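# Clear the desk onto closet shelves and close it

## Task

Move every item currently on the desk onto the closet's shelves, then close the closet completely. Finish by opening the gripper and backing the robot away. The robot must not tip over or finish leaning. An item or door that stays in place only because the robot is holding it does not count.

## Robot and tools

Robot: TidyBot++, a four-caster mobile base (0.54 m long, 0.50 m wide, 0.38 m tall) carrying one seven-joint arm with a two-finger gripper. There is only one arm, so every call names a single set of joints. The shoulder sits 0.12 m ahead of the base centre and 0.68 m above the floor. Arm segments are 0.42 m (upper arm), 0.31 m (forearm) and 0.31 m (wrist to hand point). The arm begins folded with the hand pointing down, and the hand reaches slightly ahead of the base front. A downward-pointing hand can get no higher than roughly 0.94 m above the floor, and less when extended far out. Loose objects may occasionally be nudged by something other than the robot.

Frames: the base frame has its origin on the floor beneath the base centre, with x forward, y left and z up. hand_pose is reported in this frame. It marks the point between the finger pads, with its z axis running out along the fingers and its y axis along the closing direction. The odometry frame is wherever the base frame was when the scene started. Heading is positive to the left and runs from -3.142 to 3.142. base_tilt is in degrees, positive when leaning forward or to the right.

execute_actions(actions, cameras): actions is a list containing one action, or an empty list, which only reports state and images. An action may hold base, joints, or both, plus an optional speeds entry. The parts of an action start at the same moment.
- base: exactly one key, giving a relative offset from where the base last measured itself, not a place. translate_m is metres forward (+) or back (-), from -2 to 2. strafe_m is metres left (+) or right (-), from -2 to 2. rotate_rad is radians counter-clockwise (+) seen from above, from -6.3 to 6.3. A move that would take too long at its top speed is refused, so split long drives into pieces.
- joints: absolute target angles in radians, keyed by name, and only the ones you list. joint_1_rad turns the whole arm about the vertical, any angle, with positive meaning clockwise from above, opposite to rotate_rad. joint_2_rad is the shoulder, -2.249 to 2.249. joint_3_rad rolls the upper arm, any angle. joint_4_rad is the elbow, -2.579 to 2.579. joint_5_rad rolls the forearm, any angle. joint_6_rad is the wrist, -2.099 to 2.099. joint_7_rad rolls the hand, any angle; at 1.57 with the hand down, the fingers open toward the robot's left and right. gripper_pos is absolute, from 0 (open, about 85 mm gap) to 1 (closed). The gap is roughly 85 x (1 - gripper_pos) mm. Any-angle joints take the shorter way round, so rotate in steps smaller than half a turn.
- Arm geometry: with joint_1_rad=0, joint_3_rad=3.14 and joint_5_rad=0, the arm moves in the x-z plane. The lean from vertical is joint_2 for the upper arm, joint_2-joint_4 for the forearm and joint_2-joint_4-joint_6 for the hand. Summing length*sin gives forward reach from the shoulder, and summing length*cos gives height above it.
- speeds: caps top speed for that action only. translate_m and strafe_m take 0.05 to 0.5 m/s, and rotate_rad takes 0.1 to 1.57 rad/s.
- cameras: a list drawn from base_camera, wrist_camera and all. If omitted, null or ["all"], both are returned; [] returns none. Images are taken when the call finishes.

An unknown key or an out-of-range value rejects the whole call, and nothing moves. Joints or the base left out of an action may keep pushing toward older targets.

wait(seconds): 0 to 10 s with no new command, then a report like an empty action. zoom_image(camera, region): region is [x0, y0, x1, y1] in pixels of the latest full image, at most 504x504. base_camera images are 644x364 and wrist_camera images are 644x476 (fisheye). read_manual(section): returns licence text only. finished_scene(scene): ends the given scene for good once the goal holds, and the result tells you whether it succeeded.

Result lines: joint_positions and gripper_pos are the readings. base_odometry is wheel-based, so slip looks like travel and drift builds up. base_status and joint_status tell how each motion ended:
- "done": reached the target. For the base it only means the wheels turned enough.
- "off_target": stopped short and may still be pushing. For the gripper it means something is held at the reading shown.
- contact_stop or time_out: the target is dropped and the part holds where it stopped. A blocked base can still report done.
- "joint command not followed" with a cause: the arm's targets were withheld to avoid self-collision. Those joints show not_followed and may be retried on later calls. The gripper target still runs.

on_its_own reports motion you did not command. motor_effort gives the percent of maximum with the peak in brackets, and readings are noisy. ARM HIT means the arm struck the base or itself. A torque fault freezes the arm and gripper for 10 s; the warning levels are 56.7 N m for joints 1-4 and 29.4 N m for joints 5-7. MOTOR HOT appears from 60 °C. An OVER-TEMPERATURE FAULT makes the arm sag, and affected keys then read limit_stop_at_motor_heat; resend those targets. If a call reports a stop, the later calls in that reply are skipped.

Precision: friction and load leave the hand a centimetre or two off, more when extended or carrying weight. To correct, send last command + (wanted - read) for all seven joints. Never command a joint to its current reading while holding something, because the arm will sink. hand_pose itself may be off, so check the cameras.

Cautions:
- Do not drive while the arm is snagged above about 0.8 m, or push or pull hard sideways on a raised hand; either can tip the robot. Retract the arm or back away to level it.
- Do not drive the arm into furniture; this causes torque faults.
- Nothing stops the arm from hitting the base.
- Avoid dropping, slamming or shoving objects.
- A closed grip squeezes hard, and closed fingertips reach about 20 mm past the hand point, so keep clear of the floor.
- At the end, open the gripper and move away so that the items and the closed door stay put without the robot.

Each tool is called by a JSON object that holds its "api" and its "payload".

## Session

{"api": "execute_actions", "payload": {"actions": [{"joints":{"joint_2_rad":-0.3,"joint_4_rad":-1.2,"joint_6_rad":-1.0}}]}}

Scene clock: 2.87 s.
base_odometry: x=+0.000 y=+0.000 heading=+0.000 (m, m, rad; odometry frame)
base_tilt: forward=+0.3 right=-0.3 (deg)
base_status: not commanded
joint_positions: joint_1_rad=-0.012 joint_2_rad=-0.314 joint_3_rad=+3.125 joint_4_rad=-1.223 joint_5_rad=-0.045 joint_6_rad=-0.962 joint_7_rad=+1.560 gripper_pos=+0.000
joint_status: all done
motor_effort: joint_1_rad=+0(0) joint_2_rad=-6(9) joint_3_rad=+0(1) joint_4_rad=+20(23) joint_5_rad=+0(1) joint_6_rad=+9(8) joint_7_rad=+0(1) (%)
hand_pose: x=+0.5333 y=+0.0273 z=+1.1832 quat_wxyz=(-0.032, +0.805, +0.009, +0.593) (m; base frame)
pictures: base_camera, wrist_camera
camera_calibration (this result's frames):
wrist_camera: T_world_to_cam=[[0.016054, -0.987263, -0.158283, 0.210069], [-0.279173, 0.147582, -0.948832, 1.3218], [0.960106, 0.059421, -0.273248, -0.0589093], [0, 0, 0, 1]] pos_world=[0.422198, 0.0158206, 1.27132]
Images, in order (width x height): base_camera 644x364, wrist_camera 644x476.

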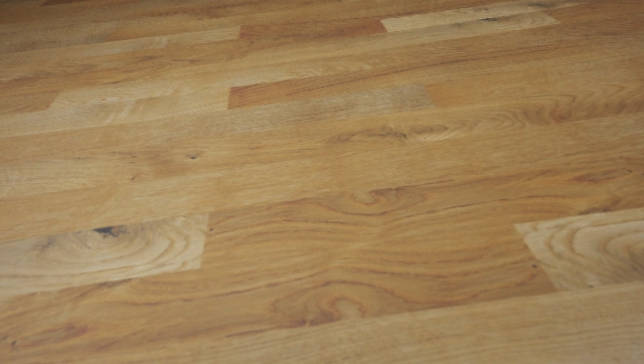

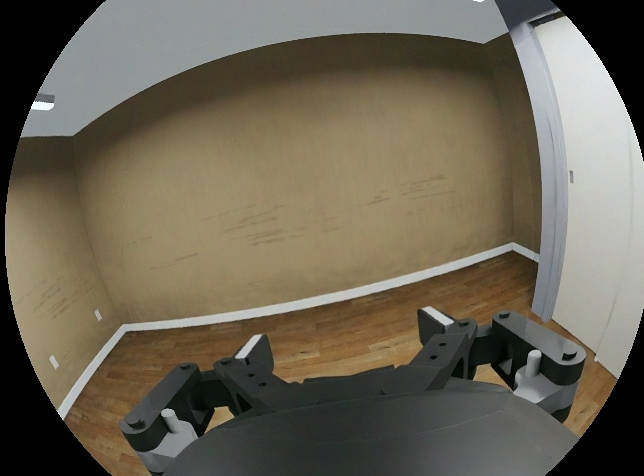

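{"api": "execute_actions", "payload": {"actions": [{"joints":{"joint_1_rad":1.5,"joint_5_rad":0.03}}], "cameras": ["wrist_camera"]}}

{"api": "execute_actions", "payload": {"actions": [{"joints":{"joint_1_rad":4.2}}], "cameras": ["wrist_camera"]}}

Scene clock: 6.83 s.
base_odometry: x=+0.000 y=+0.000 heading=+0.000 (m, m, rad; odometry frame)
base_tilt: forward=+0.2 right=-0.3 (deg)
base_status: not commanded
joint_positions: joint_1_rad=+1.486 joint_2_rad=-0.312 joint_3_rad=+3.125 joint_4_rad=-1.223 joint_5_rad=+0.005 joint_6_rad=-0.962 joint_7_rad=+1.560 gripper_pos=+0.000
joint_status: all done
motor_effort: joint_1_rad=+0(1) joint_2_rad=-7(7) joint_3_rad=+0(1) joint_4_rad=+20(20) joint_5_rad=+1(1) joint_6_rad=+9(9) joint_7_rad=+0(1) (%)
hand_pose: x=+0.1639 y=-0.4141 z=+1.1818 quat_wxyz=(+0.398, +0.596, -0.542, +0.439) (m; base frame)
pictures: wrist_camera
camera_calibration (this result's frames):
wrist_camera: T_world_to_cam=[[-0.991128, -0.0580536, -0.119564, 0.284159], [0.0983654, 0.2846, -0.953586, 1.283], [0.0893872, -0.956887, -0.276365, 0.0471338], [0, 0, 0, 1]] pos_world=[0.151222, -0.303545, 1.27046]
Images, in order (width x height): wrist_camera 644x476.

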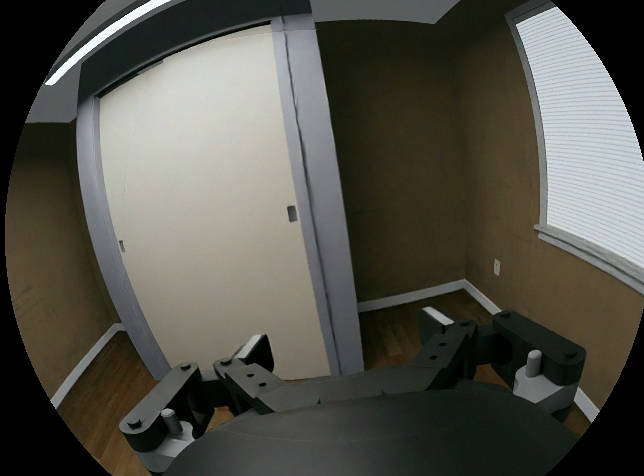

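Scene clock: 10.43 s.
base_odometry: x=+0.000 y=+0.000 heading=+0.000 (m, m, rad; odometry frame)
base_tilt: forward=+0.2 right=-0.3 (deg)
base_status: not commanded
joint_positions: joint_1_rad=+4.186 joint_2_rad=-0.310 joint_3_rad=+3.125 joint_4_rad=-1.223 joint_5_rad=+0.005 joint_6_rad=-0.962 joint_7_rad=+1.560 gripper_pos=+0.000
joint_status: all done
motor_effort: joint_1_rad=+0(1) joint_2_rad=-7(8) joint_3_rad=+0(1) joint_4_rad=+20(19) joint_5_rad=+1(2) joint_6_rad=+9(9) joint_7_rad=-1(0) (%)
hand_pose: x=-0.0988 y=+0.3556 z=+1.1814 quat_wxyz=(+0.515, -0.399, -0.700, -0.292) (m; base frame)
pictures: wrist_camera
camera_calibration (this result's frames):
wrist_camera: T_world_to_cam=[[0.871401, 0.475832, -0.119352, 0.0622817], [0.0332859, -0.300081, -0.953333, 1.29059], [-0.489441, 0.826762, -0.277329, 0.116672], [0, 0, 0, 1]] pos_world=[-0.0401268, 0.261185, 1.27015]
Images, in order (width x height): wrist_camera 644x476.

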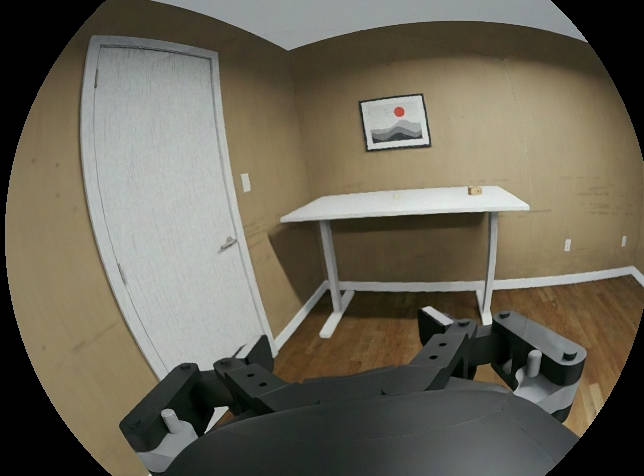

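{"api": "execute_actions", "payload": {"actions": [{"base":{"rotate_rad":-1.5},"joints":{"joint_1_rad":6.29,"joint_2_rad":0.0,"joint_4_rad":-1.8,"joint_6_rad":0.23,"joint_7_rad":3.18,"gripper_pos":1}}], "cameras": []}}

{"api": "execute_actions", "payload": {"actions": [{"base":{"translate_m":0.4}}]}}

Scene clock: 16.17 s.
base_odometry: x=+0.000 y=+0.000 heading=-1.500 (m, m, rad; odometry frame)
base_tilt: forward=+0.3 right=-0.3 (deg)
base_status: done
joint_positions: joint_1_rad=+6.279 joint_2_rad=-0.013 joint_3_rad=+3.125 joint_4_rad=-1.772 joint_5_rad=+0.005 joint_6_rad=+0.193 joint_7_rad=+3.153 gripper_pos=+0.999
joint_status: all done
motor_effort: joint_1_rad=+0(3) joint_2_rad=-21(21) joint_3_rad=+0(3) joint_4_rad=+23(24) joint_5_rad=+1(1) joint_6_rad=+9(8) joint_7_rad=-1(1) (%)
hand_pose: x=+0.7333 y=+0.0148 z=+1.0454 quat_wxyz=(-0.500, -0.489, -0.508, -0.503) (m; base frame)
pictures: none
No camera images: the call's "cameras" was empty. Leave "cameras" out to get every camera's image.

Scene clock: 18.30 s.
base_odometry: x=+0.028 y=-0.399 heading=-1.500 (m, m, rad; odometry frame)
base_tilt: forward=+0.3 right=-0.3 (deg)
base_status: done
joint_positions: joint_1_rad=+6.279 joint_2_rad=+0.002 joint_3_rad=+3.125 joint_4_rad=-1.775 joint_5_rad=+0.005 joint_6_rad=+0.196 joint_7_rad=+3.153 gripper_pos=+0.999
joint_status: not commanded
motor_effort: joint_1_rad=+0(1) joint_2_rad=-22(24) joint_3_rad=+0(1) joint_4_rad=+23(24) joint_5_rad=+1(1) joint_6_rad=+9(9) joint_7_rad=-1(1) (%)
hand_pose: x=+0.7384 y=+0.0147 z=+1.0350 quat_wxyz=(-0.496, -0.493, -0.512, -0.499) (m; base frame)
pictures: base_camera, wrist_camera
camera_calibration (this result's frames):
wrist_camera: T_world_to_cam=[[0.0131247, -0.106937, 0.994179, -1.03272], [0.0440354, -0.993238, -0.107417, 0.147605], [0.998944, 0.0451889, -0.0083269, -0.598278], [0, 0, 0, 1]] pos_world=[0.6047, 0.0632065, 1.03758]
Images, in order (width x height): base_camera 644x364, wrist_camera 644x476.

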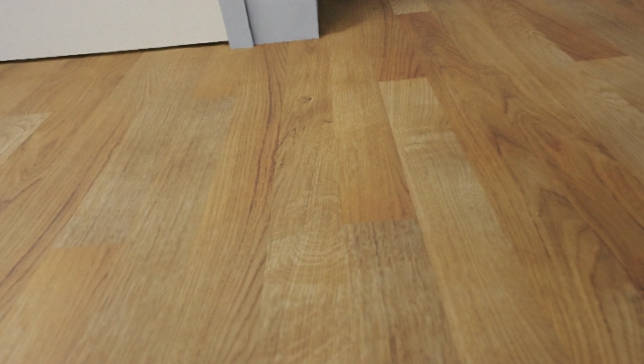

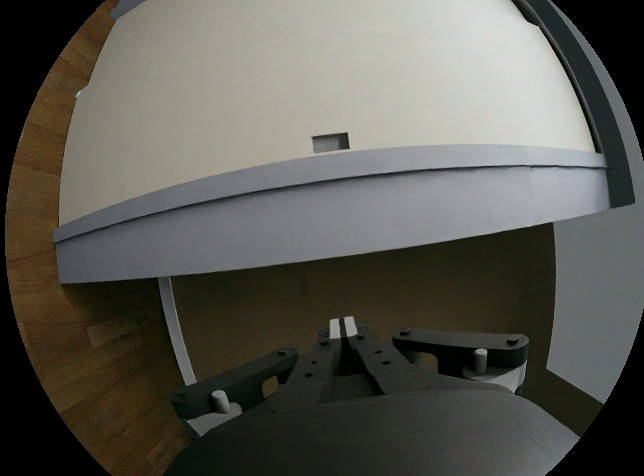

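{"api": "execute_actions", "payload": {"actions": [{"base":{"strafe_m":0.265},"joints":{"joint_4_rad":-1.685,"joint_6_rad":0.10}}], "cameras": []}}

{"api": "execute_actions", "payload": {"actions": [{"base":{"translate_m":0.3}}]}}

Scene clock: 22.37 s.
base_odometry: x=+0.293 y=-0.381 heading=-1.500 (m, m, rad; odometry frame)
base_tilt: forward=+0.3 right=-0.3 (deg)
base_status: done
joint_positions: joint_1_rad=+6.282 joint_2_rad=+0.002 joint_3_rad=+3.124 joint_4_rad=-1.704 joint_5_rad=+0.005 joint_6_rad=+0.137 joint_7_rad=+3.153 gripper_pos=+0.999
joint_status: all done
motor_effort: joint_1_rad=+0(3) joint_2_rad=-21(23) joint_3_rad=+1(3) joint_4_rad=+24(25) joint_5_rad=+0(0) joint_6_rad=+9(9) joint_7_rad=+0(1) (%)
hand_pose: x=+0.7423 y=+0.0131 z=+1.0609 quat_wxyz=(-0.500, -0.491, -0.508, -0.501) (m; base frame)
pictures: none
No camera images: the call's "cameras" was empty. Leave "cameras" out to get every camera's image.

Scene clock: 24.20 s.
base_odometry: x=+0.314 y=-0.680 heading=-1.500 (m, m, rad; odometry frame)
base_tilt: forward=+0.3 right=-0.3 (deg)
base_status: done
joint_positions: joint_1_rad=+6.282 joint_2_rad=+0.006 joint_3_rad=+3.124 joint_4_rad=-1.704 joint_5_rad=+0.005 joint_6_rad=+0.134 joint_7_rad=+3.153 gripper_pos=+0.999
joint_status: not commanded
motor_effort: joint_1_rad=+0(1) joint_2_rad=-22(24) joint_3_rad=+0(0) joint_4_rad=+23(25) joint_5_rad=+1(1) joint_6_rad=+9(10) joint_7_rad=-1(0) (%)
hand_pose: x=+0.7438 y=+0.0131 z=+1.0577 quat_wxyz=(-0.498, -0.492, -0.510, -0.500) (m; base frame)
pictures: base_camera, wrist_camera
camera_calibration (this result's frames):
wrist_camera: T_world_to_cam=[[0.00689489, -0.107103, 0.994224, -1.05086], [0.0417214, -0.993351, -0.107298, 0.149728], [0.999105, 0.0422202, -0.00238056, -0.609781], [0, 0, 0, 1]] pos_world=[0.610234, 0.0619271, 1.05941]
Images, in order (width x height): base_camera 644x364, wrist_camera 644x476.

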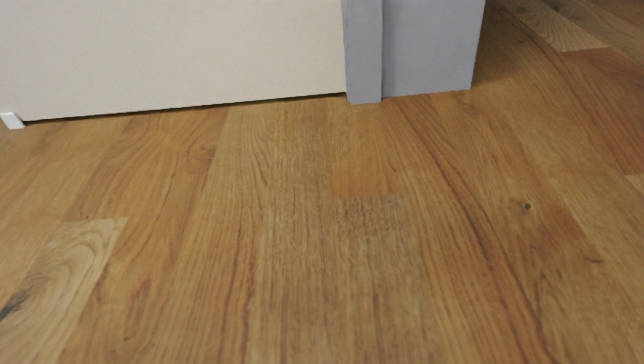

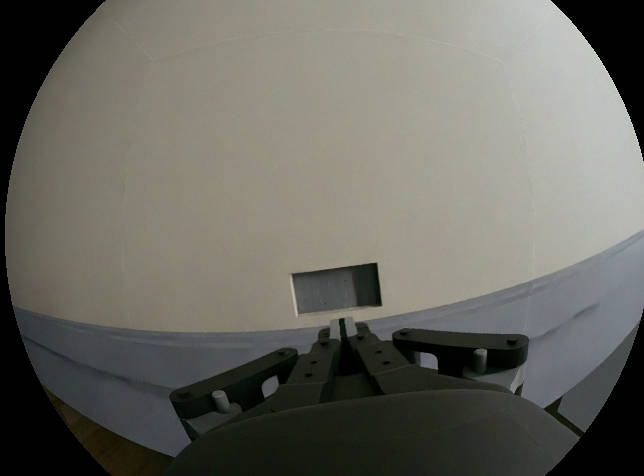

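{"api": "execute_actions", "payload": {"actions": [{"base":{"strafe_m":0.013},"speeds":{"strafe_m":0.05}}], "cameras": []}}

{"api": "execute_actions", "payload": {"actions": [{"base":{"translate_m":0.07},"speeds":{"translate_m":0.08}}], "cameras": ["wrist_camera"]}}

Scene clock: 26.83 s.
base_odometry: x=+0.327 y=-0.679 heading=-1.500 (m, m, rad; odometry frame)
base_tilt: forward=+0.3 right=-0.3 (deg)
base_status: done
joint_positions: joint_1_rad=+6.283 joint_2_rad=+0.006 joint_3_rad=+3.124 joint_4_rad=-1.704 joint_5_rad=+0.005 joint_6_rad=+0.134 joint_7_rad=+3.153 gripper_pos=+0.999
joint_status: not commanded
motor_effort: joint_1_rad=+0(3) joint_2_rad=-22(23) joint_3_rad=+1(2) joint_4_rad=+23(23) joint_5_rad=+0(1) joint_6_rad=+10(9) joint_7_rad=+0(0) (%)
hand_pose: x=+0.7438 y=+0.0124 z=+1.0576 quat_wxyz=(-0.498, -0.492, -0.510, -0.499) (m; base frame)
pictures: none
No camera images: the call's "cameras" was empty. Leave "cameras" out to get every camera's image.

Scene clock: 28.20 s.
base_odometry: x=+0.332 y=-0.749 heading=-1.500 (m, m, rad; odometry frame)
base_tilt: forward=+0.3 right=-0.3 (deg)
base_status: done
joint_positions: joint_1_rad=+6.283 joint_2_rad=+0.003 joint_3_rad=+3.124 joint_4_rad=-1.704 joint_5_rad=+0.005 joint_6_rad=+0.134 joint_7_rad=+3.153 gripper_pos=+0.999
joint_status: not commanded
motor_effort: joint_1_rad=+0(1) joint_2_rad=-21(25) joint_3_rad=+0(1) joint_4_rad=+24(25) joint_5_rad=+1(1) joint_6_rad=+9(10) joint_7_rad=-1(1) (%)
hand_pose: x=+0.7428 y=+0.0124 z=+1.0592 quat_wxyz=(-0.499, -0.492, -0.509, -0.500) (m; base frame)
pictures: wrist_camera
camera_calibration (this result's frames):
wrist_camera: T_world_to_cam=[[0.00452415, -0.107103, 0.994238, -1.05074], [0.0408469, -0.993398, -0.107198, 0.149785], [0.999155, 0.0410965, -0.000119478, -0.611163], [0, 0, 0, 1]] pos_world=[0.609282, 0.0613753, 1.06067]
Images, in order (width x height): wrist_camera 644x476.

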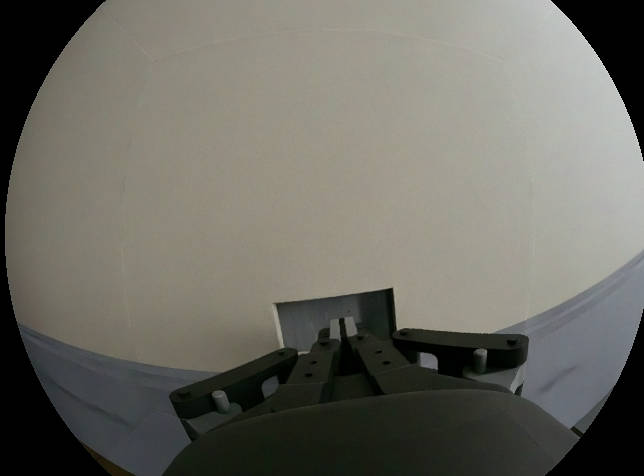

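{"api": "execute_actions", "payload": {"actions": [{"base":{"translate_m":0.022},"speeds":{"translate_m":0.05}}], "cameras": []}}

{"api": "execute_actions", "payload": {"actions": [{"base":{"strafe_m":0.25},"speeds":{"strafe_m":0.13}}]}}

Scene clock: 30.23 s.
base_odometry: x=+0.334 y=-0.771 heading=-1.500 (m, m, rad; odometry frame)
base_tilt: forward=+0.3 right=-0.3 (deg)
base_status: done
joint_positions: joint_1_rad=+6.283 joint_2_rad=+0.002 joint_3_rad=+3.124 joint_4_rad=-1.704 joint_5_rad=+0.005 joint_6_rad=+0.134 joint_7_rad=+3.153 gripper_pos=+0.999
joint_status: not commanded
motor_effort: joint_1_rad=+0(1) joint_2_rad=-22(24) joint_3_rad=+0(1) joint_4_rad=+23(23) joint_5_rad=+0(0) joint_6_rad=+9(9) joint_7_rad=-1(0) (%)
hand_pose: x=+0.7423 y=+0.0124 z=+1.0601 quat_wxyz=(-0.499, -0.492, -0.509, -0.500) (m; base frame)
pictures: none
No camera images: the call's "cameras" was empty. Leave "cameras" out to get every camera's image.

Scene clock: 32.83 s.
base_odometry: x=+0.583 y=-0.754 heading=-1.500 (m, m, rad; odometry frame)
base_tilt: forward=+0.3 right=-0.3 (deg)
base_status: done
joint_positions: joint_1_rad=+6.290 joint_2_rad=-0.010 joint_3_rad=+3.130 joint_4_rad=-1.704 joint_5_rad=+0.005 joint_6_rad=+0.116 joint_7_rad=+3.153 gripper_pos=+0.999
joint_status: not commanded
motor_effort: joint_1_rad=+0(8) joint_2_rad=-17(22) joint_3_rad=+1(7) joint_4_rad=+26(29) joint_5_rad=+0(1) joint_6_rad=+10(13) joint_7_rad=-1(1) (%)
hand_pose: x=+0.7381 y=+0.0044 z=+1.0617 quat_wxyz=(-0.501, -0.496, -0.507, -0.495) (m; base frame)
pictures: base_camera, wrist_camera
camera_calibration (this result's frames):
wrist_camera: T_world_to_cam=[[0.00788073, -0.106943, 0.994234, -1.05654], [0.0275908, -0.993863, -0.107122, 0.152069], [0.999588, 0.0282759, -0.00488172, -0.601328], [0, 0, 0, 1]] pos_world=[0.605211, 0.0551497, 1.0638]
Images, in order (width x height): base_camera 644x364, wrist_camera 644x476.

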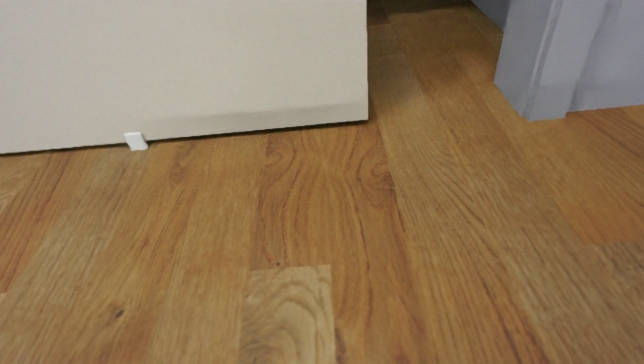

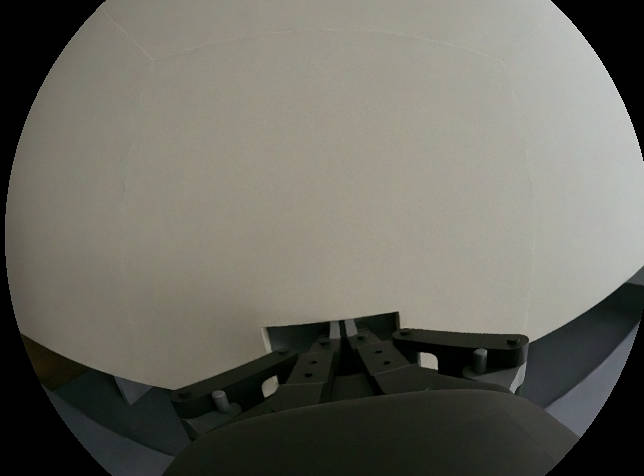

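{"api": "execute_actions", "payload": {"actions": [{"base":{"translate_m":-0.009},"speeds":{"translate_m":0.05}}], "cameras": []}}

{"api": "execute_actions", "payload": {"actions": [{"base":{"strafe_m":0.27},"speeds":{"strafe_m":0.13}}], "cameras": ["base_camera"]}}

{"api": "execute_actions", "payload": {"actions": [{"base":{"translate_m":-0.2}}], "cameras": []}}

{"api": "execute_actions", "payload": {"actions": [{"base":{"strafe_m":-0.3},"joints":{"joint_7_rad":1.55,"joint_6_rad":-0.05,"gripper_pos":0}}]}}

Scene clock: 36.03 s.
base_odometry: x=+0.583 y=-0.745 heading=-1.500 (m, m, rad; odometry frame)
base_tilt: forward=+0.3 right=-0.3 (deg)
base_status: done
joint_positions: joint_1_rad=+6.290 joint_2_rad=-0.001 joint_3_rad=+3.130 joint_4_rad=-1.703 joint_5_rad=+0.005 joint_6_rad=+0.116 joint_7_rad=+3.153 gripper_pos=+0.999
joint_status: not commanded
motor_effort: joint_1_rad=+0(1) joint_2_rad=-22(24) joint_3_rad=+0(2) joint_4_rad=+24(25) joint_5_rad=+1(0) joint_6_rad=+9(10) joint_7_rad=+0(1) (%)
hand_pose: x=+0.7413 y=+0.0044 z=+1.0571 quat_wxyz=(-0.499, -0.498, -0.509, -0.494) (m; base frame)
pictures: none
No camera images: the call's "cameras" was empty. Leave "cameras" out to get every camera's image.

Scene clock: 38.80 s.
base_odometry: x=+0.852 y=-0.726 heading=-1.500 (m, m, rad; odometry frame)
base_tilt: forward=+0.3 right=-0.3 (deg)
base_status: done
joint_positions: joint_1_rad=+6.293 joint_2_rad=-0.012 joint_3_rad=+3.133 joint_4_rad=-1.703 joint_5_rad=+0.005 joint_6_rad=+0.109 joint_7_rad=+3.153 gripper_pos=+0.999
joint_status: not commanded
motor_effort: joint_1_rad=+1(7) joint_2_rad=-17(24) joint_3_rad=+1(7) joint_4_rad=+27(30) joint_5_rad=+0(2) joint_6_rad=+12(14) joint_7_rad=-1(1) (%)
hand_pose: x=+0.7372 y=+0.0012 z=+1.0616 quat_wxyz=(-0.501, -0.499, -0.507, -0.493) (m; base frame)
pictures: base_camera
Images, in order (width x height): base_camera 644x364.

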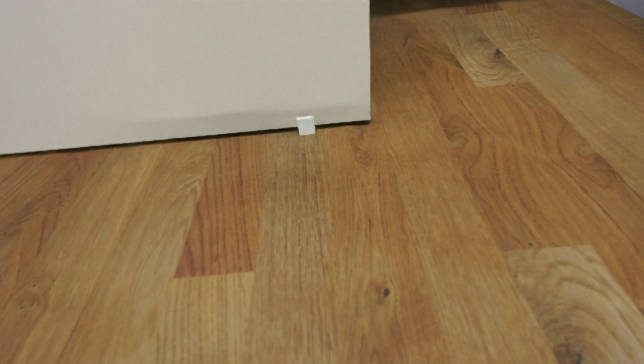

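Scene clock: 40.43 s.
base_odometry: x=+0.838 y=-0.526 heading=-1.500 (m, m, rad; odometry frame)
base_tilt: forward=+0.3 right=-0.3 (deg)
base_status: done
joint_positions: joint_1_rad=+6.293 joint_2_rad=-0.003 joint_3_rad=+3.133 joint_4_rad=-1.697 joint_5_rad=+0.005 joint_6_rad=+0.109 joint_7_rad=+3.153 gripper_pos=+0.999
joint_status: not commanded
motor_effort: joint_1_rad=+0(1) joint_2_rad=-21(25) joint_3_rad=+0(1) joint_4_rad=+24(26) joint_5_rad=+0(0) joint_6_rad=+9(11) joint_7_rad=+0(0) (%)
hand_pose: x=+0.7408 y=+0.0011 z=+1.0596 quat_wxyz=(-0.501, -0.499, -0.508, -0.492) (m; base frame)
pictures: none
No camera images: the call's "cameras" was empty. Leave "cameras" out to get every camera's image.

Scene clock: 42.33 s.
base_odometry: x=+0.539 y=-0.547 heading=-1.500 (m, m, rad; odometry frame)
base_tilt: forward=+0.3 right=-0.3 (deg)
base_status: done
joint_positions: joint_1_rad=+6.294 joint_2_rad=-0.003 joint_3_rad=+3.133 joint_4_rad=-1.697 joint_5_rad=+0.005 joint_6_rad=-0.014 joint_7_rad=+1.560 gripper_pos=+0.000
joint_status: all done
motor_effort: joint_1_rad=-1(3) joint_2_rad=-22(21) joint_3_rad=+0(2) joint_4_rad=+24(24) joint_5_rad=+1(1) joint_6_rad=+9(9) joint_7_rad=-1(1) (%)
hand_pose: x=+0.7379 y=+0.0003 z=+1.0214 quat_wxyz=(+0.001, -0.754, +0.003, -0.657) (m; base frame)
pictures: base_camera, wrist_camera
camera_calibration (this result's frames):
wrist_camera: T_world_to_cam=[[-0.0189674, -0.991583, -0.128078, 0.14956], [-0.112475, 0.129404, -0.985192, 1.14351], [0.993474, -0.00428099, -0.113983, -0.485232], [0, 0, 0, 1]] pos_world=[0.613518, -0.00174994, 1.09042]
Images, in order (width x height): base_camera 644x364, wrist_camera 644x476.

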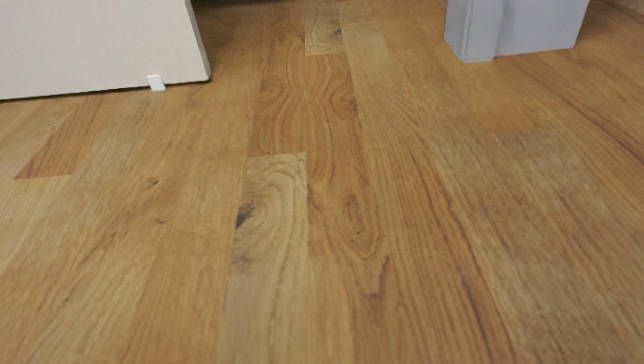

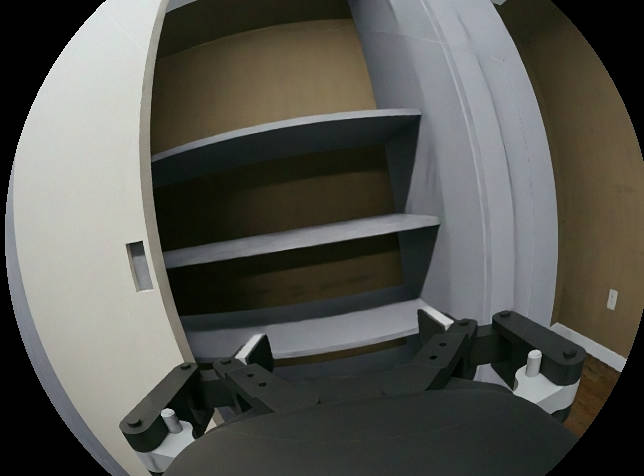

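{"api": "execute_actions", "payload": {"actions": [{"base":{"rotate_rad":3.17},"joints":{"joint_2_rad":-0.3,"joint_4_rad":-1.2,"joint_6_rad":-1.1}}], "cameras": []}}

{"api": "execute_actions", "payload": {"actions": [{"base":{"translate_m":1.5}}]}}

Scene clock: 49.50 s.
base_odometry: x=+0.539 y=-0.547 heading=+1.669 (m, m, rad; odometry frame)
base_tilt: forward=+0.3 right=-0.3 (deg)
base_status: done
joint_positions: joint_1_rad=+6.295 joint_2_rad=-0.289 joint_3_rad=+3.133 joint_4_rad=-1.225 joint_5_rad=+0.005 joint_6_rad=-1.065 joint_7_rad=+1.560 gripper_pos=+0.000
joint_status: all done
motor_effort: joint_1_rad=+0(3) joint_2_rad=-7(24) joint_3_rad=+0(2) joint_4_rad=+20(24) joint_5_rad=+1(2) joint_6_rad=+8(9) joint_7_rad=-1(0) (%)
hand_pose: x=+0.5350 y=+0.0000 z=+1.1420 quat_wxyz=(-0.001, -0.842, +0.005, -0.540) (m; base frame)
pictures: none
No camera images: the call's "cameras" was empty. Leave "cameras" out to get every camera's image.

Scene clock: 53.87 s.
base_odometry: x=+0.390 y=+0.946 heading=+1.670 (m, m, rad; odometry frame)
base_tilt: forward=+0.3 right=-0.3 (deg)
base_status: done
joint_positions: joint_1_rad=+6.295 joint_2_rad=-0.297 joint_3_rad=+3.133 joint_4_rad=-1.223 joint_5_rad=+0.005 joint_6_rad=-1.067 joint_7_rad=+1.560 gripper_pos=+0.000
joint_status: not commanded
motor_effort: joint_1_rad=+0(1) joint_2_rad=-7(11) joint_3_rad=+1(1) joint_4_rad=+20(21) joint_5_rad=+1(0) joint_6_rad=+8(9) joint_7_rad=-1(0) (%)
hand_pose: x=+0.5312 y=+0.0000 z=+1.1453 quat_wxyz=(-0.001, -0.840, +0.005, -0.543) (m; base frame)
pictures: base_camera, wrist_camera
camera_calibration (this result's frames):
wrist_camera: T_world_to_cam=[[-0.060576, -0.991419, -0.11584, 0.169245], [-0.384296, 0.130271, -0.913973, 1.3052], [0.921221, -0.0108481, -0.388889, 0.087494], [0, 0, 0, 1]] pos_world=[0.431232, -0.00128767, 1.24655]
Images, in order (width x height): base_camera 644x364, wrist_camera 644x476.

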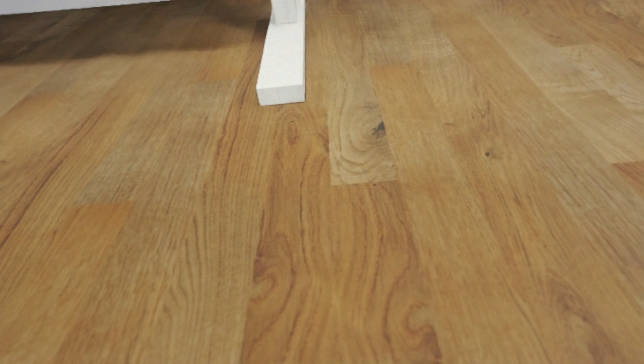

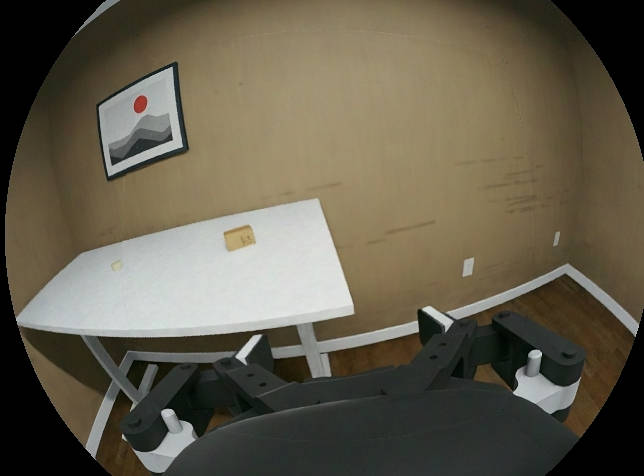

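{"api": "zoom_image", "payload": {"camera": "wrist_camera", "region": [80, 200, 300, 300]}}

Region (80, 200, 300, 300) of wrist_camera's 644x476 image, scaled by 2.291; it fills the top 229 rows of this view, and the rest is white.

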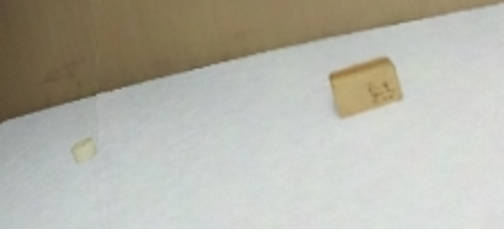

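{"api": "execute_actions", "payload": {"actions": [{"base":{"rotate_rad":1.57},"joints":{"joint_1_rad":-0.22,"joint_2_rad":0.1,"joint_4_rad":-0.88,"joint_6_rad":-1.3}}], "cameras": []}}

{"api": "execute_actions", "payload": {"actions": [{"base":{"translate_m":-0.56}}], "cameras": []}}

{"api": "execute_actions", "payload": {"actions": [{"base":{"strafe_m":-1.2}}]}}

Scene clock: 61.43 s.
base_odometry: x=+0.390 y=+0.946 heading=-3.044 (m, m, rad; odometry frame)
base_tilt: forward=+0.3 right=-0.3 (deg)
base_status: done
joint_positions: joint_1_rad=+6.062 joint_2_rad=+0.108 joint_3_rad=+3.128 joint_4_rad=-0.908 joint_5_rad=+0.012 joint_6_rad=-1.262 joint_7_rad=+1.560 gripper_pos=+0.000
joint_status: all done
motor_effort: joint_1_rad=+0(4) joint_2_rad=-21(31) joint_3_rad=+0(3) joint_4_rad=+19(22) joint_5_rad=+0(2) joint_6_rad=+7(8) joint_7_rad=-1(1) (%)
hand_pose: x=+0.6536 y=+0.1253 z=+1.0638 quat_wxyz=(+0.046, -0.903, -0.100, -0.416) (m; base frame)
pictures: none
No camera images: the call's "cameras" was empty. Leave "cameras" out to get every camera's image.

Scene clock: 63.90 s.
base_odometry: x=+0.948 y=+1.001 heading=-3.043 (m, m, rad; odometry frame)
base_tilt: forward=+0.3 right=-0.3 (deg)
base_status: done
joint_positions: joint_1_rad=+6.062 joint_2_rad=+0.097 joint_3_rad=+3.128 joint_4_rad=-0.905 joint_5_rad=+0.012 joint_6_rad=-1.266 joint_7_rad=+1.560 gripper_pos=+0.000
joint_status: not commanded
motor_effort: joint_1_rad=+0(1) joint_2_rad=-21(28) joint_3_rad=+0(1) joint_4_rad=+19(21) joint_5_rad=+1(2) joint_6_rad=+7(8) joint_7_rad=+0(1) (%)
hand_pose: x=+0.6488 y=+0.1242 z=+1.0703 quat_wxyz=(+0.047, -0.900, -0.100, -0.421) (m; base frame)
pictures: none
No camera images: the call's "cameras" was empty. Leave "cameras" out to get every camera's image.

Scene clock: 67.67 s.
base_odometry: x=+0.830 y=+2.196 heading=-3.043 (m, m, rad; odometry frame)
base_tilt: forward=+0.3 right=-0.3 (deg)
base_status: done
joint_positions: joint_1_rad=+6.062 joint_2_rad=+0.097 joint_3_rad=+3.128 joint_4_rad=-0.905 joint_5_rad=+0.012 joint_6_rad=-1.266 joint_7_rad=+1.560 gripper_pos=+0.000
joint_status: not commanded
motor_effort: joint_1_rad=+0(3) joint_2_rad=-21(21) joint_3_rad=+0(3) joint_4_rad=+19(20) joint_5_rad=+0(2) joint_6_rad=+7(7) joint_7_rad=+0(0) (%)
hand_pose: x=+0.6488 y=+0.1241 z=+1.0703 quat_wxyz=(+0.047, -0.900, -0.100, -0.421) (m; base frame)
pictures: base_camera, wrist_camera
camera_calibration (this result's frames):
wrist_camera: T_world_to_cam=[[0.141117, -0.985456, -0.0946739, 0.136452], [-0.630687, -0.0157749, -0.775877, 1.29586], [0.763099, 0.169199, -0.623741, 0.282944], [0, 0, 0, 1]] pos_world=[0.582114, 0.107035, 1.19483]
Images, in order (width x height): base_camera 644x364, wrist_camera 644x476.

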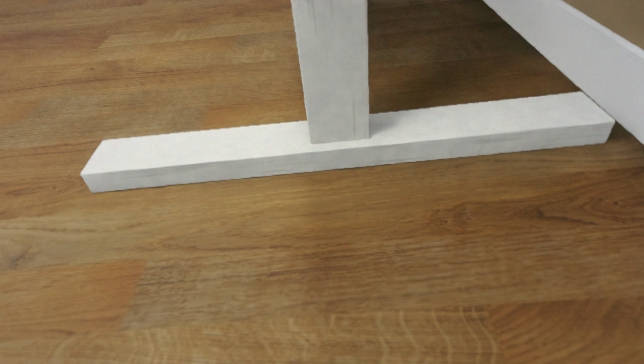

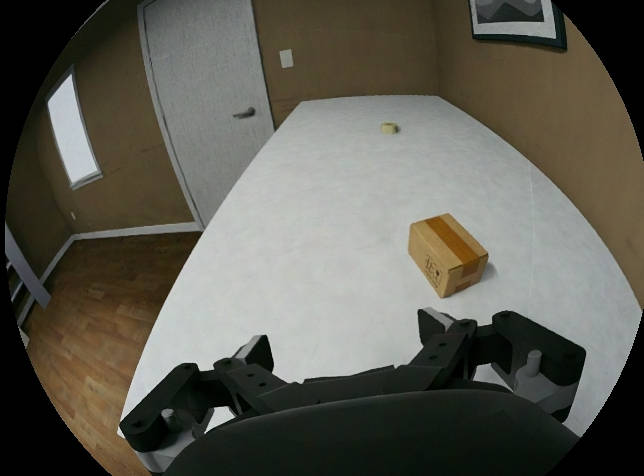

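{"api": "execute_actions", "payload": {"actions": [{"base":{"strafe_m":-0.09},"joints":{"joint_1_rad":-0.15},"speeds":{"strafe_m":0.15}}], "cameras": []}}

{"api": "execute_actions", "payload": {"actions": [{"base":{"translate_m":0.12},"joints":{"joint_4_rad":-1.03,"joint_6_rad":-1.14}}], "cameras": ["wrist_camera"]}}

Scene clock: 73.47 s.
base_odometry: x=+0.822 y=+2.285 heading=-3.043 (m, m, rad; odometry frame)
base_tilt: forward=+0.3 right=-0.3 (deg)
base_status: done
joint_positions: joint_1_rad=+6.127 joint_2_rad=+0.097 joint_3_rad=+3.128 joint_4_rad=-0.905 joint_5_rad=+0.012 joint_6_rad=-1.266 joint_7_rad=+1.560 gripper_pos=+0.000
joint_status: all done
motor_effort: joint_1_rad=-1(2) joint_2_rad=-21(23) joint_3_rad=+0(2) joint_4_rad=+18(20) joint_5_rad=+1(1) joint_6_rad=+7(7) joint_7_rad=+0(1) (%)
hand_pose: x=+0.6558 y=+0.0891 z=+1.0703 quat_wxyz=(+0.033, -0.903, -0.071, -0.422) (m; base frame)
pictures: none
No camera images: the call's "cameras" was empty. Leave "cameras" out to get every camera's image.

Scene clock: 74.97 s.
base_odometry: x=+0.702 y=+2.274 heading=-3.043 (m, m, rad; odometry frame)
base_tilt: forward=+0.3 right=-0.3 (deg)
base_status: done
joint_positions: joint_1_rad=+6.127 joint_2_rad=+0.108 joint_3_rad=+3.128 joint_4_rad=-1.009 joint_5_rad=+0.012 joint_6_rad=-1.173 joint_7_rad=+1.560 gripper_pos=+0.000
joint_status: all done
motor_effort: joint_1_rad=+0(1) joint_2_rad=-23(27) joint_3_rad=+0(1) joint_4_rad=+20(22) joint_5_rad=+1(1) joint_6_rad=+7(8) joint_7_rad=-1(1) (%)
hand_pose: x=+0.6733 y=+0.0922 z=+1.0331 quat_wxyz=(+0.032, -0.908, -0.072, -0.412) (m; base frame)
pictures: wrist_camera
camera_calibration (this result's frames):
wrist_camera: T_world_to_cam=[[0.0752718, -0.992895, -0.0921588, 0.140529], [-0.647171, 0.0216687, -0.762037, 1.27525], [0.75862, 0.117002, -0.640942, 0.271989], [0, 0, 0, 1]] pos_world=[0.608394, 0.0800738, 1.15907]
Images, in order (width x height): wrist_camera 644x476.

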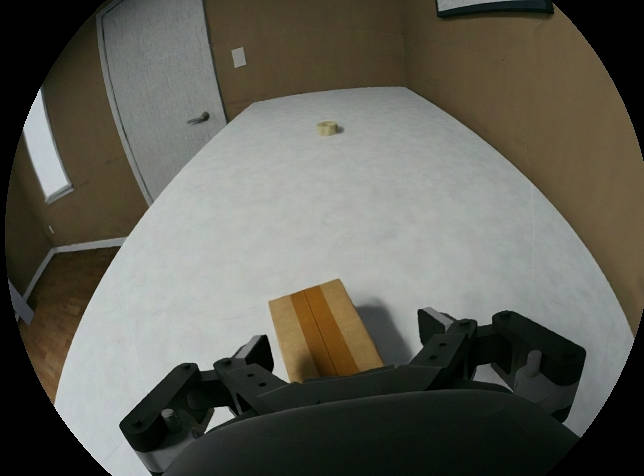

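{"api": "execute_actions", "payload": {"actions": [{"base":{"translate_m":-0.015},"joints":{"joint_1_rad":-0.19,"joint_7_rad":1.70}}], "cameras": []}}

{"api": "execute_actions", "payload": {"actions": [{"joints":{"joint_4_rad":-1.13,"joint_6_rad":-1.04}}], "cameras": ["wrist_camera"]}}

Scene clock: 77.77 s.
base_odometry: x=+0.717 y=+2.275 heading=-3.044 (m, m, rad; odometry frame)
base_tilt: forward=+0.3 right=-0.3 (deg)
base_status: done
joint_positions: joint_1_rad=+6.100 joint_2_rad=+0.098 joint_3_rad=+3.128 joint_4_rad=-1.009 joint_5_rad=+0.012 joint_6_rad=-1.173 joint_7_rad=+1.681 gripper_pos=+0.000
joint_status: all done
motor_effort: joint_1_rad=+0(2) joint_2_rad=-22(27) joint_3_rad=+0(1) joint_4_rad=+20(22) joint_5_rad=+1(1) joint_6_rad=+7(8) joint_7_rad=+0(0) (%)
hand_pose: x=+0.6674 y=+0.1064 z=+1.0383 quat_wxyz=(+0.013, -0.898, -0.138, -0.417) (m; base frame)
pictures: none
No camera images: the call's "cameras" was empty. Leave "cameras" out to get every camera's image.

Scene clock: 78.70 s.
base_odometry: x=+0.717 y=+2.275 heading=-3.044 (m, m, rad; odometry frame)
base_tilt: forward=+0.3 right=-0.3 (deg)
base_status: not commanded
joint_positions: joint_1_rad=+6.100 joint_2_rad=+0.100 joint_3_rad=+3.128 joint_4_rad=-1.108 joint_5_rad=+0.012 joint_6_rad=-1.077 joint_7_rad=+1.681 gripper_pos=+0.000
joint_status: all done
motor_effort: joint_1_rad=+0(0) joint_2_rad=-23(24) joint_3_rad=+0(1) joint_4_rad=+21(22) joint_5_rad=+2(1) joint_6_rad=+7(7) joint_7_rad=-1(1) (%)
hand_pose: x=+0.6795 y=+0.1090 z=+1.0084 quat_wxyz=(+0.013, -0.899, -0.139, -0.415) (m; base frame)
pictures: wrist_camera
camera_calibration (this result's frames):
wrist_camera: T_world_to_cam=[[0.182695, -0.98317, -0.000433296, -0.012086], [-0.626102, -0.116004, -0.771064, 1.26995], [0.758036, 0.141141, -0.636757, 0.24308], [0, 0, 0, 1]] pos_world=[0.613061, 0.101128, 1.13399]
Images, in order (width x height): wrist_camera 644x476.

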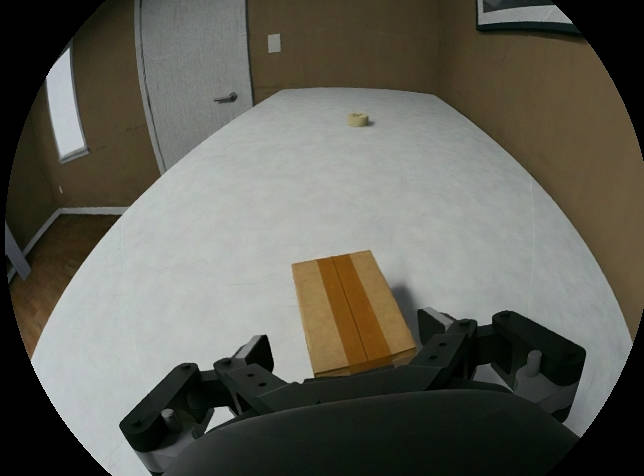

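{"api": "execute_actions", "payload": {"actions": [{"joints":{"joint_1_rad":-0.16}}], "cameras": []}}

{"api": "execute_actions", "payload": {"actions": [{"joints":{"joint_4_rad":-1.22,"joint_6_rad":-0.95}}], "cameras": ["wrist_camera"]}}

Scene clock: 81.20 s.
base_odometry: x=+0.717 y=+2.275 heading=-3.044 (m, m, rad; odometry frame)
base_tilt: forward=+0.3 right=-0.3 (deg)
base_status: not commanded
joint_positions: joint_1_rad=+6.115 joint_2_rad=+0.100 joint_3_rad=+3.128 joint_4_rad=-1.108 joint_5_rad=+0.012 joint_6_rad=-1.077 joint_7_rad=+1.681 gripper_pos=+0.000
joint_status: all done
motor_effort: joint_1_rad=+0(1) joint_2_rad=-23(22) joint_3_rad=+0(0) joint_4_rad=+20(21) joint_5_rad=+1(1) joint_6_rad=+7(7) joint_7_rad=+0(1) (%)
hand_pose: x=+0.6810 y=+0.1008 z=+1.0084 quat_wxyz=(+0.009, -0.900, -0.132, -0.416) (m; base frame)
pictures: none
No camera images: the call's "cameras" was empty. Leave "cameras" out to get every camera's image.

Scene clock: 82.10 s.
base_odometry: x=+0.717 y=+2.275 heading=-3.044 (m, m, rad; odometry frame)
base_tilt: forward=+0.3 right=-0.3 (deg)
base_status: not commanded
joint_positions: joint_1_rad=+6.115 joint_2_rad=+0.101 joint_3_rad=+3.128 joint_4_rad=-1.198 joint_5_rad=+0.012 joint_6_rad=-0.987 joint_7_rad=+1.681 gripper_pos=+0.000
joint_status: all done
motor_effort: joint_1_rad=+0(0) joint_2_rad=-24(25) joint_3_rad=+0(0) joint_4_rad=+21(22) joint_5_rad=+1(0) joint_6_rad=+8(8) joint_7_rad=+0(1) (%)
hand_pose: x=+0.6899 y=+0.1026 z=+0.9810 quat_wxyz=(+0.009, -0.900, -0.133, -0.415) (m; base frame)
pictures: wrist_camera
camera_calibration (this result's frames):
wrist_camera: T_world_to_cam=[[0.169165, -0.985588, -0.0000979408, -0.0110881], [-0.62837, -0.107776, -0.770413, 1.25467], [0.759299, 0.130388, -0.637546, 0.219669], [0, 0, 0, 1]] pos_world=[0.623477, 0.0956524, 1.10666]
Images, in order (width x height): wrist_camera 644x476.

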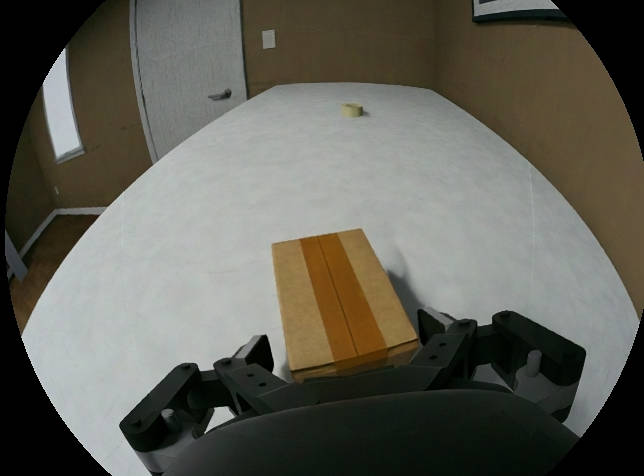

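{"api": "execute_actions", "payload": {"actions": [{"joints":{"gripper_pos":1}}], "cameras": []}}

{"api": "execute_actions", "payload": {"actions": [{"joints":{"joint_4_rad":-0.95,"joint_6_rad":-1.25}}], "cameras": ["wrist_camera"]}}

Scene clock: 84.80 s.
base_odometry: x=+0.717 y=+2.275 heading=-3.044 (m, m, rad; odometry frame)
base_tilt: forward=+0.3 right=-0.3 (deg)
base_status: not commanded
joint_positions: joint_1_rad=+6.115 joint_2_rad=+0.099 joint_3_rad=+3.128 joint_4_rad=-1.199 joint_5_rad=+0.012 joint_6_rad=-0.982 joint_7_rad=+1.681 gripper_pos=+0.323
joint_status: gripper_pos off_target (ended at +0.323, target +1.000)
motor_effort: joint_1_rad=+0(0) joint_2_rad=-23(24) joint_3_rad=+0(1) joint_4_rad=+21(22) joint_5_rad=+1(2) joint_6_rad=+6(8) joint_7_rad=+0(1) (%)
hand_pose: x=+0.6900 y=+0.1026 z=+0.9824 quat_wxyz=(+0.010, -0.899, -0.133, -0.417) (m; base frame)
pictures: none
No camera images: the call's "cameras" was empty. Leave "cameras" out to get every camera's image.

Scene clock: 86.13 s.
base_odometry: x=+0.717 y=+2.275 heading=-3.044 (m, m, rad; odometry frame)
base_tilt: forward=+0.3 right=-0.3 (deg)
base_status: not commanded
joint_positions: joint_1_rad=+6.115 joint_2_rad=+0.103 joint_3_rad=+3.128 joint_4_rad=-0.978 joint_5_rad=+0.012 joint_6_rad=-1.218 joint_7_rad=+1.681 gripper_pos=+0.323
joint_status: all done
motor_effort: joint_1_rad=+0(0) joint_2_rad=-23(26) joint_3_rad=+0(0) joint_4_rad=+21(24) joint_5_rad=+1(1) joint_6_rad=+8(8) joint_7_rad=+0(1) (%)
hand_pose: x=+0.6632 y=+0.0972 z=+1.0408 quat_wxyz=(+0.009, -0.903, -0.132, -0.408) (m; base frame)
pictures: wrist_camera
camera_calibration (this result's frames):
wrist_camera: T_world_to_cam=[[0.16666, -0.986014, -0.000967352, -0.00926917], [-0.639706, -0.107379, -0.761082, 1.28109], [0.750334, 0.127461, -0.648655, 0.296524], [0, 0, 0, 1]] pos_world=[0.598574, 0.0906277, 1.16735]
Images, in order (width x height): wrist_camera 644x476.

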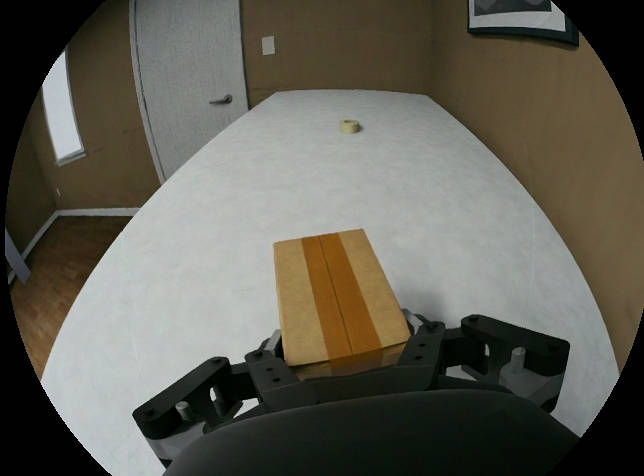

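{"api": "execute_actions", "payload": {"actions": [{"base":{"strafe_m":2.0},"joints":{"joint_1_rad":0.01}}], "cameras": []}}

{"api": "execute_actions", "payload": {"actions": [{"base":{"translate_m":0.39}}], "cameras": []}}

{"api": "execute_actions", "payload": {"actions": [{"base":{"rotate_rad":1.59},"joints":{"joint_6_rad":-0.85}}], "cameras": []}}

{"api": "execute_actions", "payload": {"actions": [{"base":{"translate_m":0.8}}]}}

Scene clock: 96.40 s.
base_odometry: x=+0.913 y=+0.285 heading=-3.044 (m, m, rad; odometry frame)
base_tilt: forward=+0.3 right=-0.3 (deg)
base_status: done
joint_positions: joint_1_rad=+6.293 joint_2_rad=+0.103 joint_3_rad=+3.128 joint_4_rad=-0.978 joint_5_rad=+0.012 joint_6_rad=-1.220 joint_7_rad=+1.681 gripper_pos=+0.323
joint_status: all done
motor_effort: joint_1_rad=+1(3) joint_2_rad=-23(23) joint_3_rad=+1(2) joint_4_rad=+21(22) joint_5_rad=+1(0) joint_6_rad=+8(8) joint_7_rad=+0(0) (%)
hand_pose: x=+0.6715 y=-0.0007 z=+1.0405 quat_wxyz=(-0.027, -0.912, -0.051, -0.407) (m; base frame)
pictures: none
No camera images: the call's "cameras" was empty. Leave "cameras" out to get every camera's image.

Scene clock: 98.53 s.
base_odometry: x=+0.524 y=+0.246 heading=-3.043 (m, m, rad; odometry frame)
base_tilt: forward=+0.3 right=-0.3 (deg)
base_status: done
joint_positions: joint_1_rad=+6.293 joint_2_rad=+0.111 joint_3_rad=+3.128 joint_4_rad=-0.978 joint_5_rad=+0.012 joint_6_rad=-1.223 joint_7_rad=+1.681 gripper_pos=+0.323
joint_status: not commanded
motor_effort: joint_1_rad=+0(2) joint_2_rad=-23(27) joint_3_rad=+0(1) joint_4_rad=+20(23) joint_5_rad=+1(0) joint_6_rad=+8(8) joint_7_rad=+0(1) (%)
hand_pose: x=+0.6739 y=-0.0007 z=+1.0356 quat_wxyz=(-0.027, -0.914, -0.052, -0.402) (m; base frame)
pictures: none
No camera images: the call's "cameras" was empty. Leave "cameras" out to get every camera's image.

Scene clock: 100.83 s.
base_odometry: x=+0.524 y=+0.246 heading=-1.454 (m, m, rad; odometry frame)
base_tilt: forward=+0.3 right=-0.3 (deg)
base_status: done
joint_positions: joint_1_rad=+6.285 joint_2_rad=+0.116 joint_3_rad=+3.125 joint_4_rad=-0.972 joint_5_rad=+0.013 joint_6_rad=-0.867 joint_7_rad=+1.681 gripper_pos=+0.323
joint_status: all done
motor_effort: joint_1_rad=+0(4) joint_2_rad=-24(29) joint_3_rad=+0(3) joint_4_rad=+23(24) joint_5_rad=+1(3) joint_6_rad=+9(9) joint_7_rad=+0(1) (%)
hand_pose: x=+0.7345 y=+0.0062 z=+1.1290 quat_wxyz=(-0.032, -0.828, -0.052, -0.558) (m; base frame)
pictures: none
No camera images: the call's "cameras" was empty. Leave "cameras" out to get every camera's image.

Scene clock: 103.80 s.
base_odometry: x=+0.619 y=-0.548 heading=-1.453 (m, m, rad; odometry frame)
base_tilt: forward=+0.3 right=-0.3 (deg)
base_status: done
joint_positions: joint_1_rad=+6.285 joint_2_rad=+0.109 joint_3_rad=+3.125 joint_4_rad=-0.972 joint_5_rad=+0.013 joint_6_rad=-0.867 joint_7_rad=+1.681 gripper_pos=+0.323
joint_status: not commanded
motor_effort: joint_1_rad=+0(1) joint_2_rad=-24(27) joint_3_rad=+0(0) joint_4_rad=+22(24) joint_5_rad=+1(1) joint_6_rad=+10(10) joint_7_rad=+0(0) (%)
hand_pose: x=+0.7313 y=+0.0062 z=+1.1333 quat_wxyz=(-0.033, -0.826, -0.052, -0.561) (m; base frame)
pictures: base_camera, wrist_camera
camera_calibration (this result's frames):
wrist_camera: T_world_to_cam=[[0.00378075, -0.999988, -0.00310785, 0.0113975], [-0.346749, 0.00160408, -0.937957, 1.37089], [0.937951, 0.00462382, -0.346738, -0.161563], [0, 0, 0, 1]] pos_world=[0.626848, 0.00994539, 1.22985]
Images, in order (width x height): base_camera 644x364, wrist_camera 644x476.

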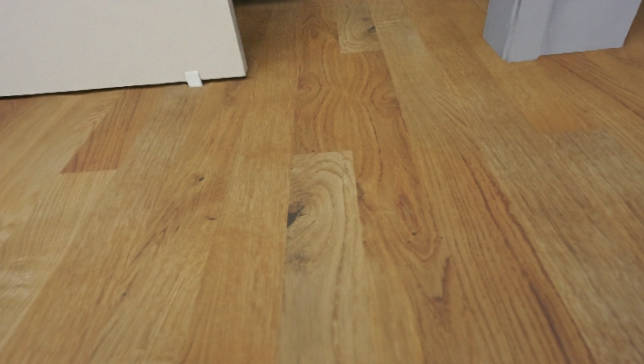

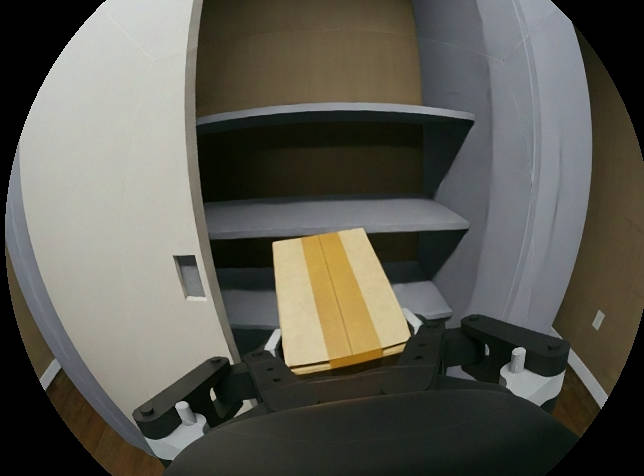

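{"api": "execute_actions", "payload": {"actions": [{"base":{"translate_m":0.22},"joints":{"joint_2_rad":0.79,"joint_4_rad":-0.69,"joint_6_rad":-0.73}}], "cameras": ["wrist_camera"]}}

Scene clock: 108.83 s.
base_odometry: x=+0.645 y=-0.767 heading=-1.453 (m, m, rad; odometry frame)
base_tilt: forward=+0.3 right=-0.3 (deg)
base_status: done
joint_positions: joint_1_rad=+6.285 joint_2_rad=+0.799 joint_3_rad=+3.125 joint_4_rad=-0.721 joint_5_rad=+0.013 joint_6_rad=-0.771 joint_7_rad=+1.681 gripper_pos=+0.323
joint_status: all done
motor_effort: joint_1_rad=+0(1) joint_2_rad=-47(54) joint_3_rad=+0(1) joint_4_rad=+24(27) joint_5_rad=+0(1) joint_6_rad=+8(10) joint_7_rad=-1(1) (%)
hand_pose: x=+0.9683 y=+0.0052 z=+0.7857 quat_wxyz=(-0.021, -0.909, -0.054, -0.412) (m; base frame)
pictures: wrist_camera
camera_calibration (this result's frames):
wrist_camera: T_world_to_cam=[[0.000231303, -0.999955, -0.00948548, 0.0168848], [-0.642424, 0.0071206, -0.766316, 1.2784], [0.766349, 0.00627095, -0.642394, -0.105915], [0, 0, 0, 1]] pos_world=[0.902442, 0.00844524, 0.911782]
Images, in order (width x height): wrist_camera 644x476.

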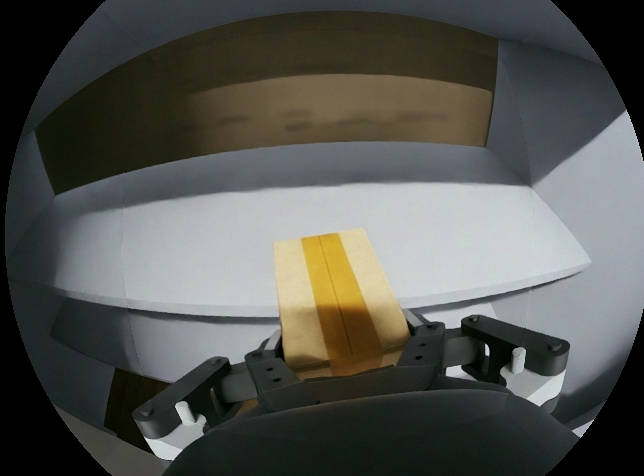

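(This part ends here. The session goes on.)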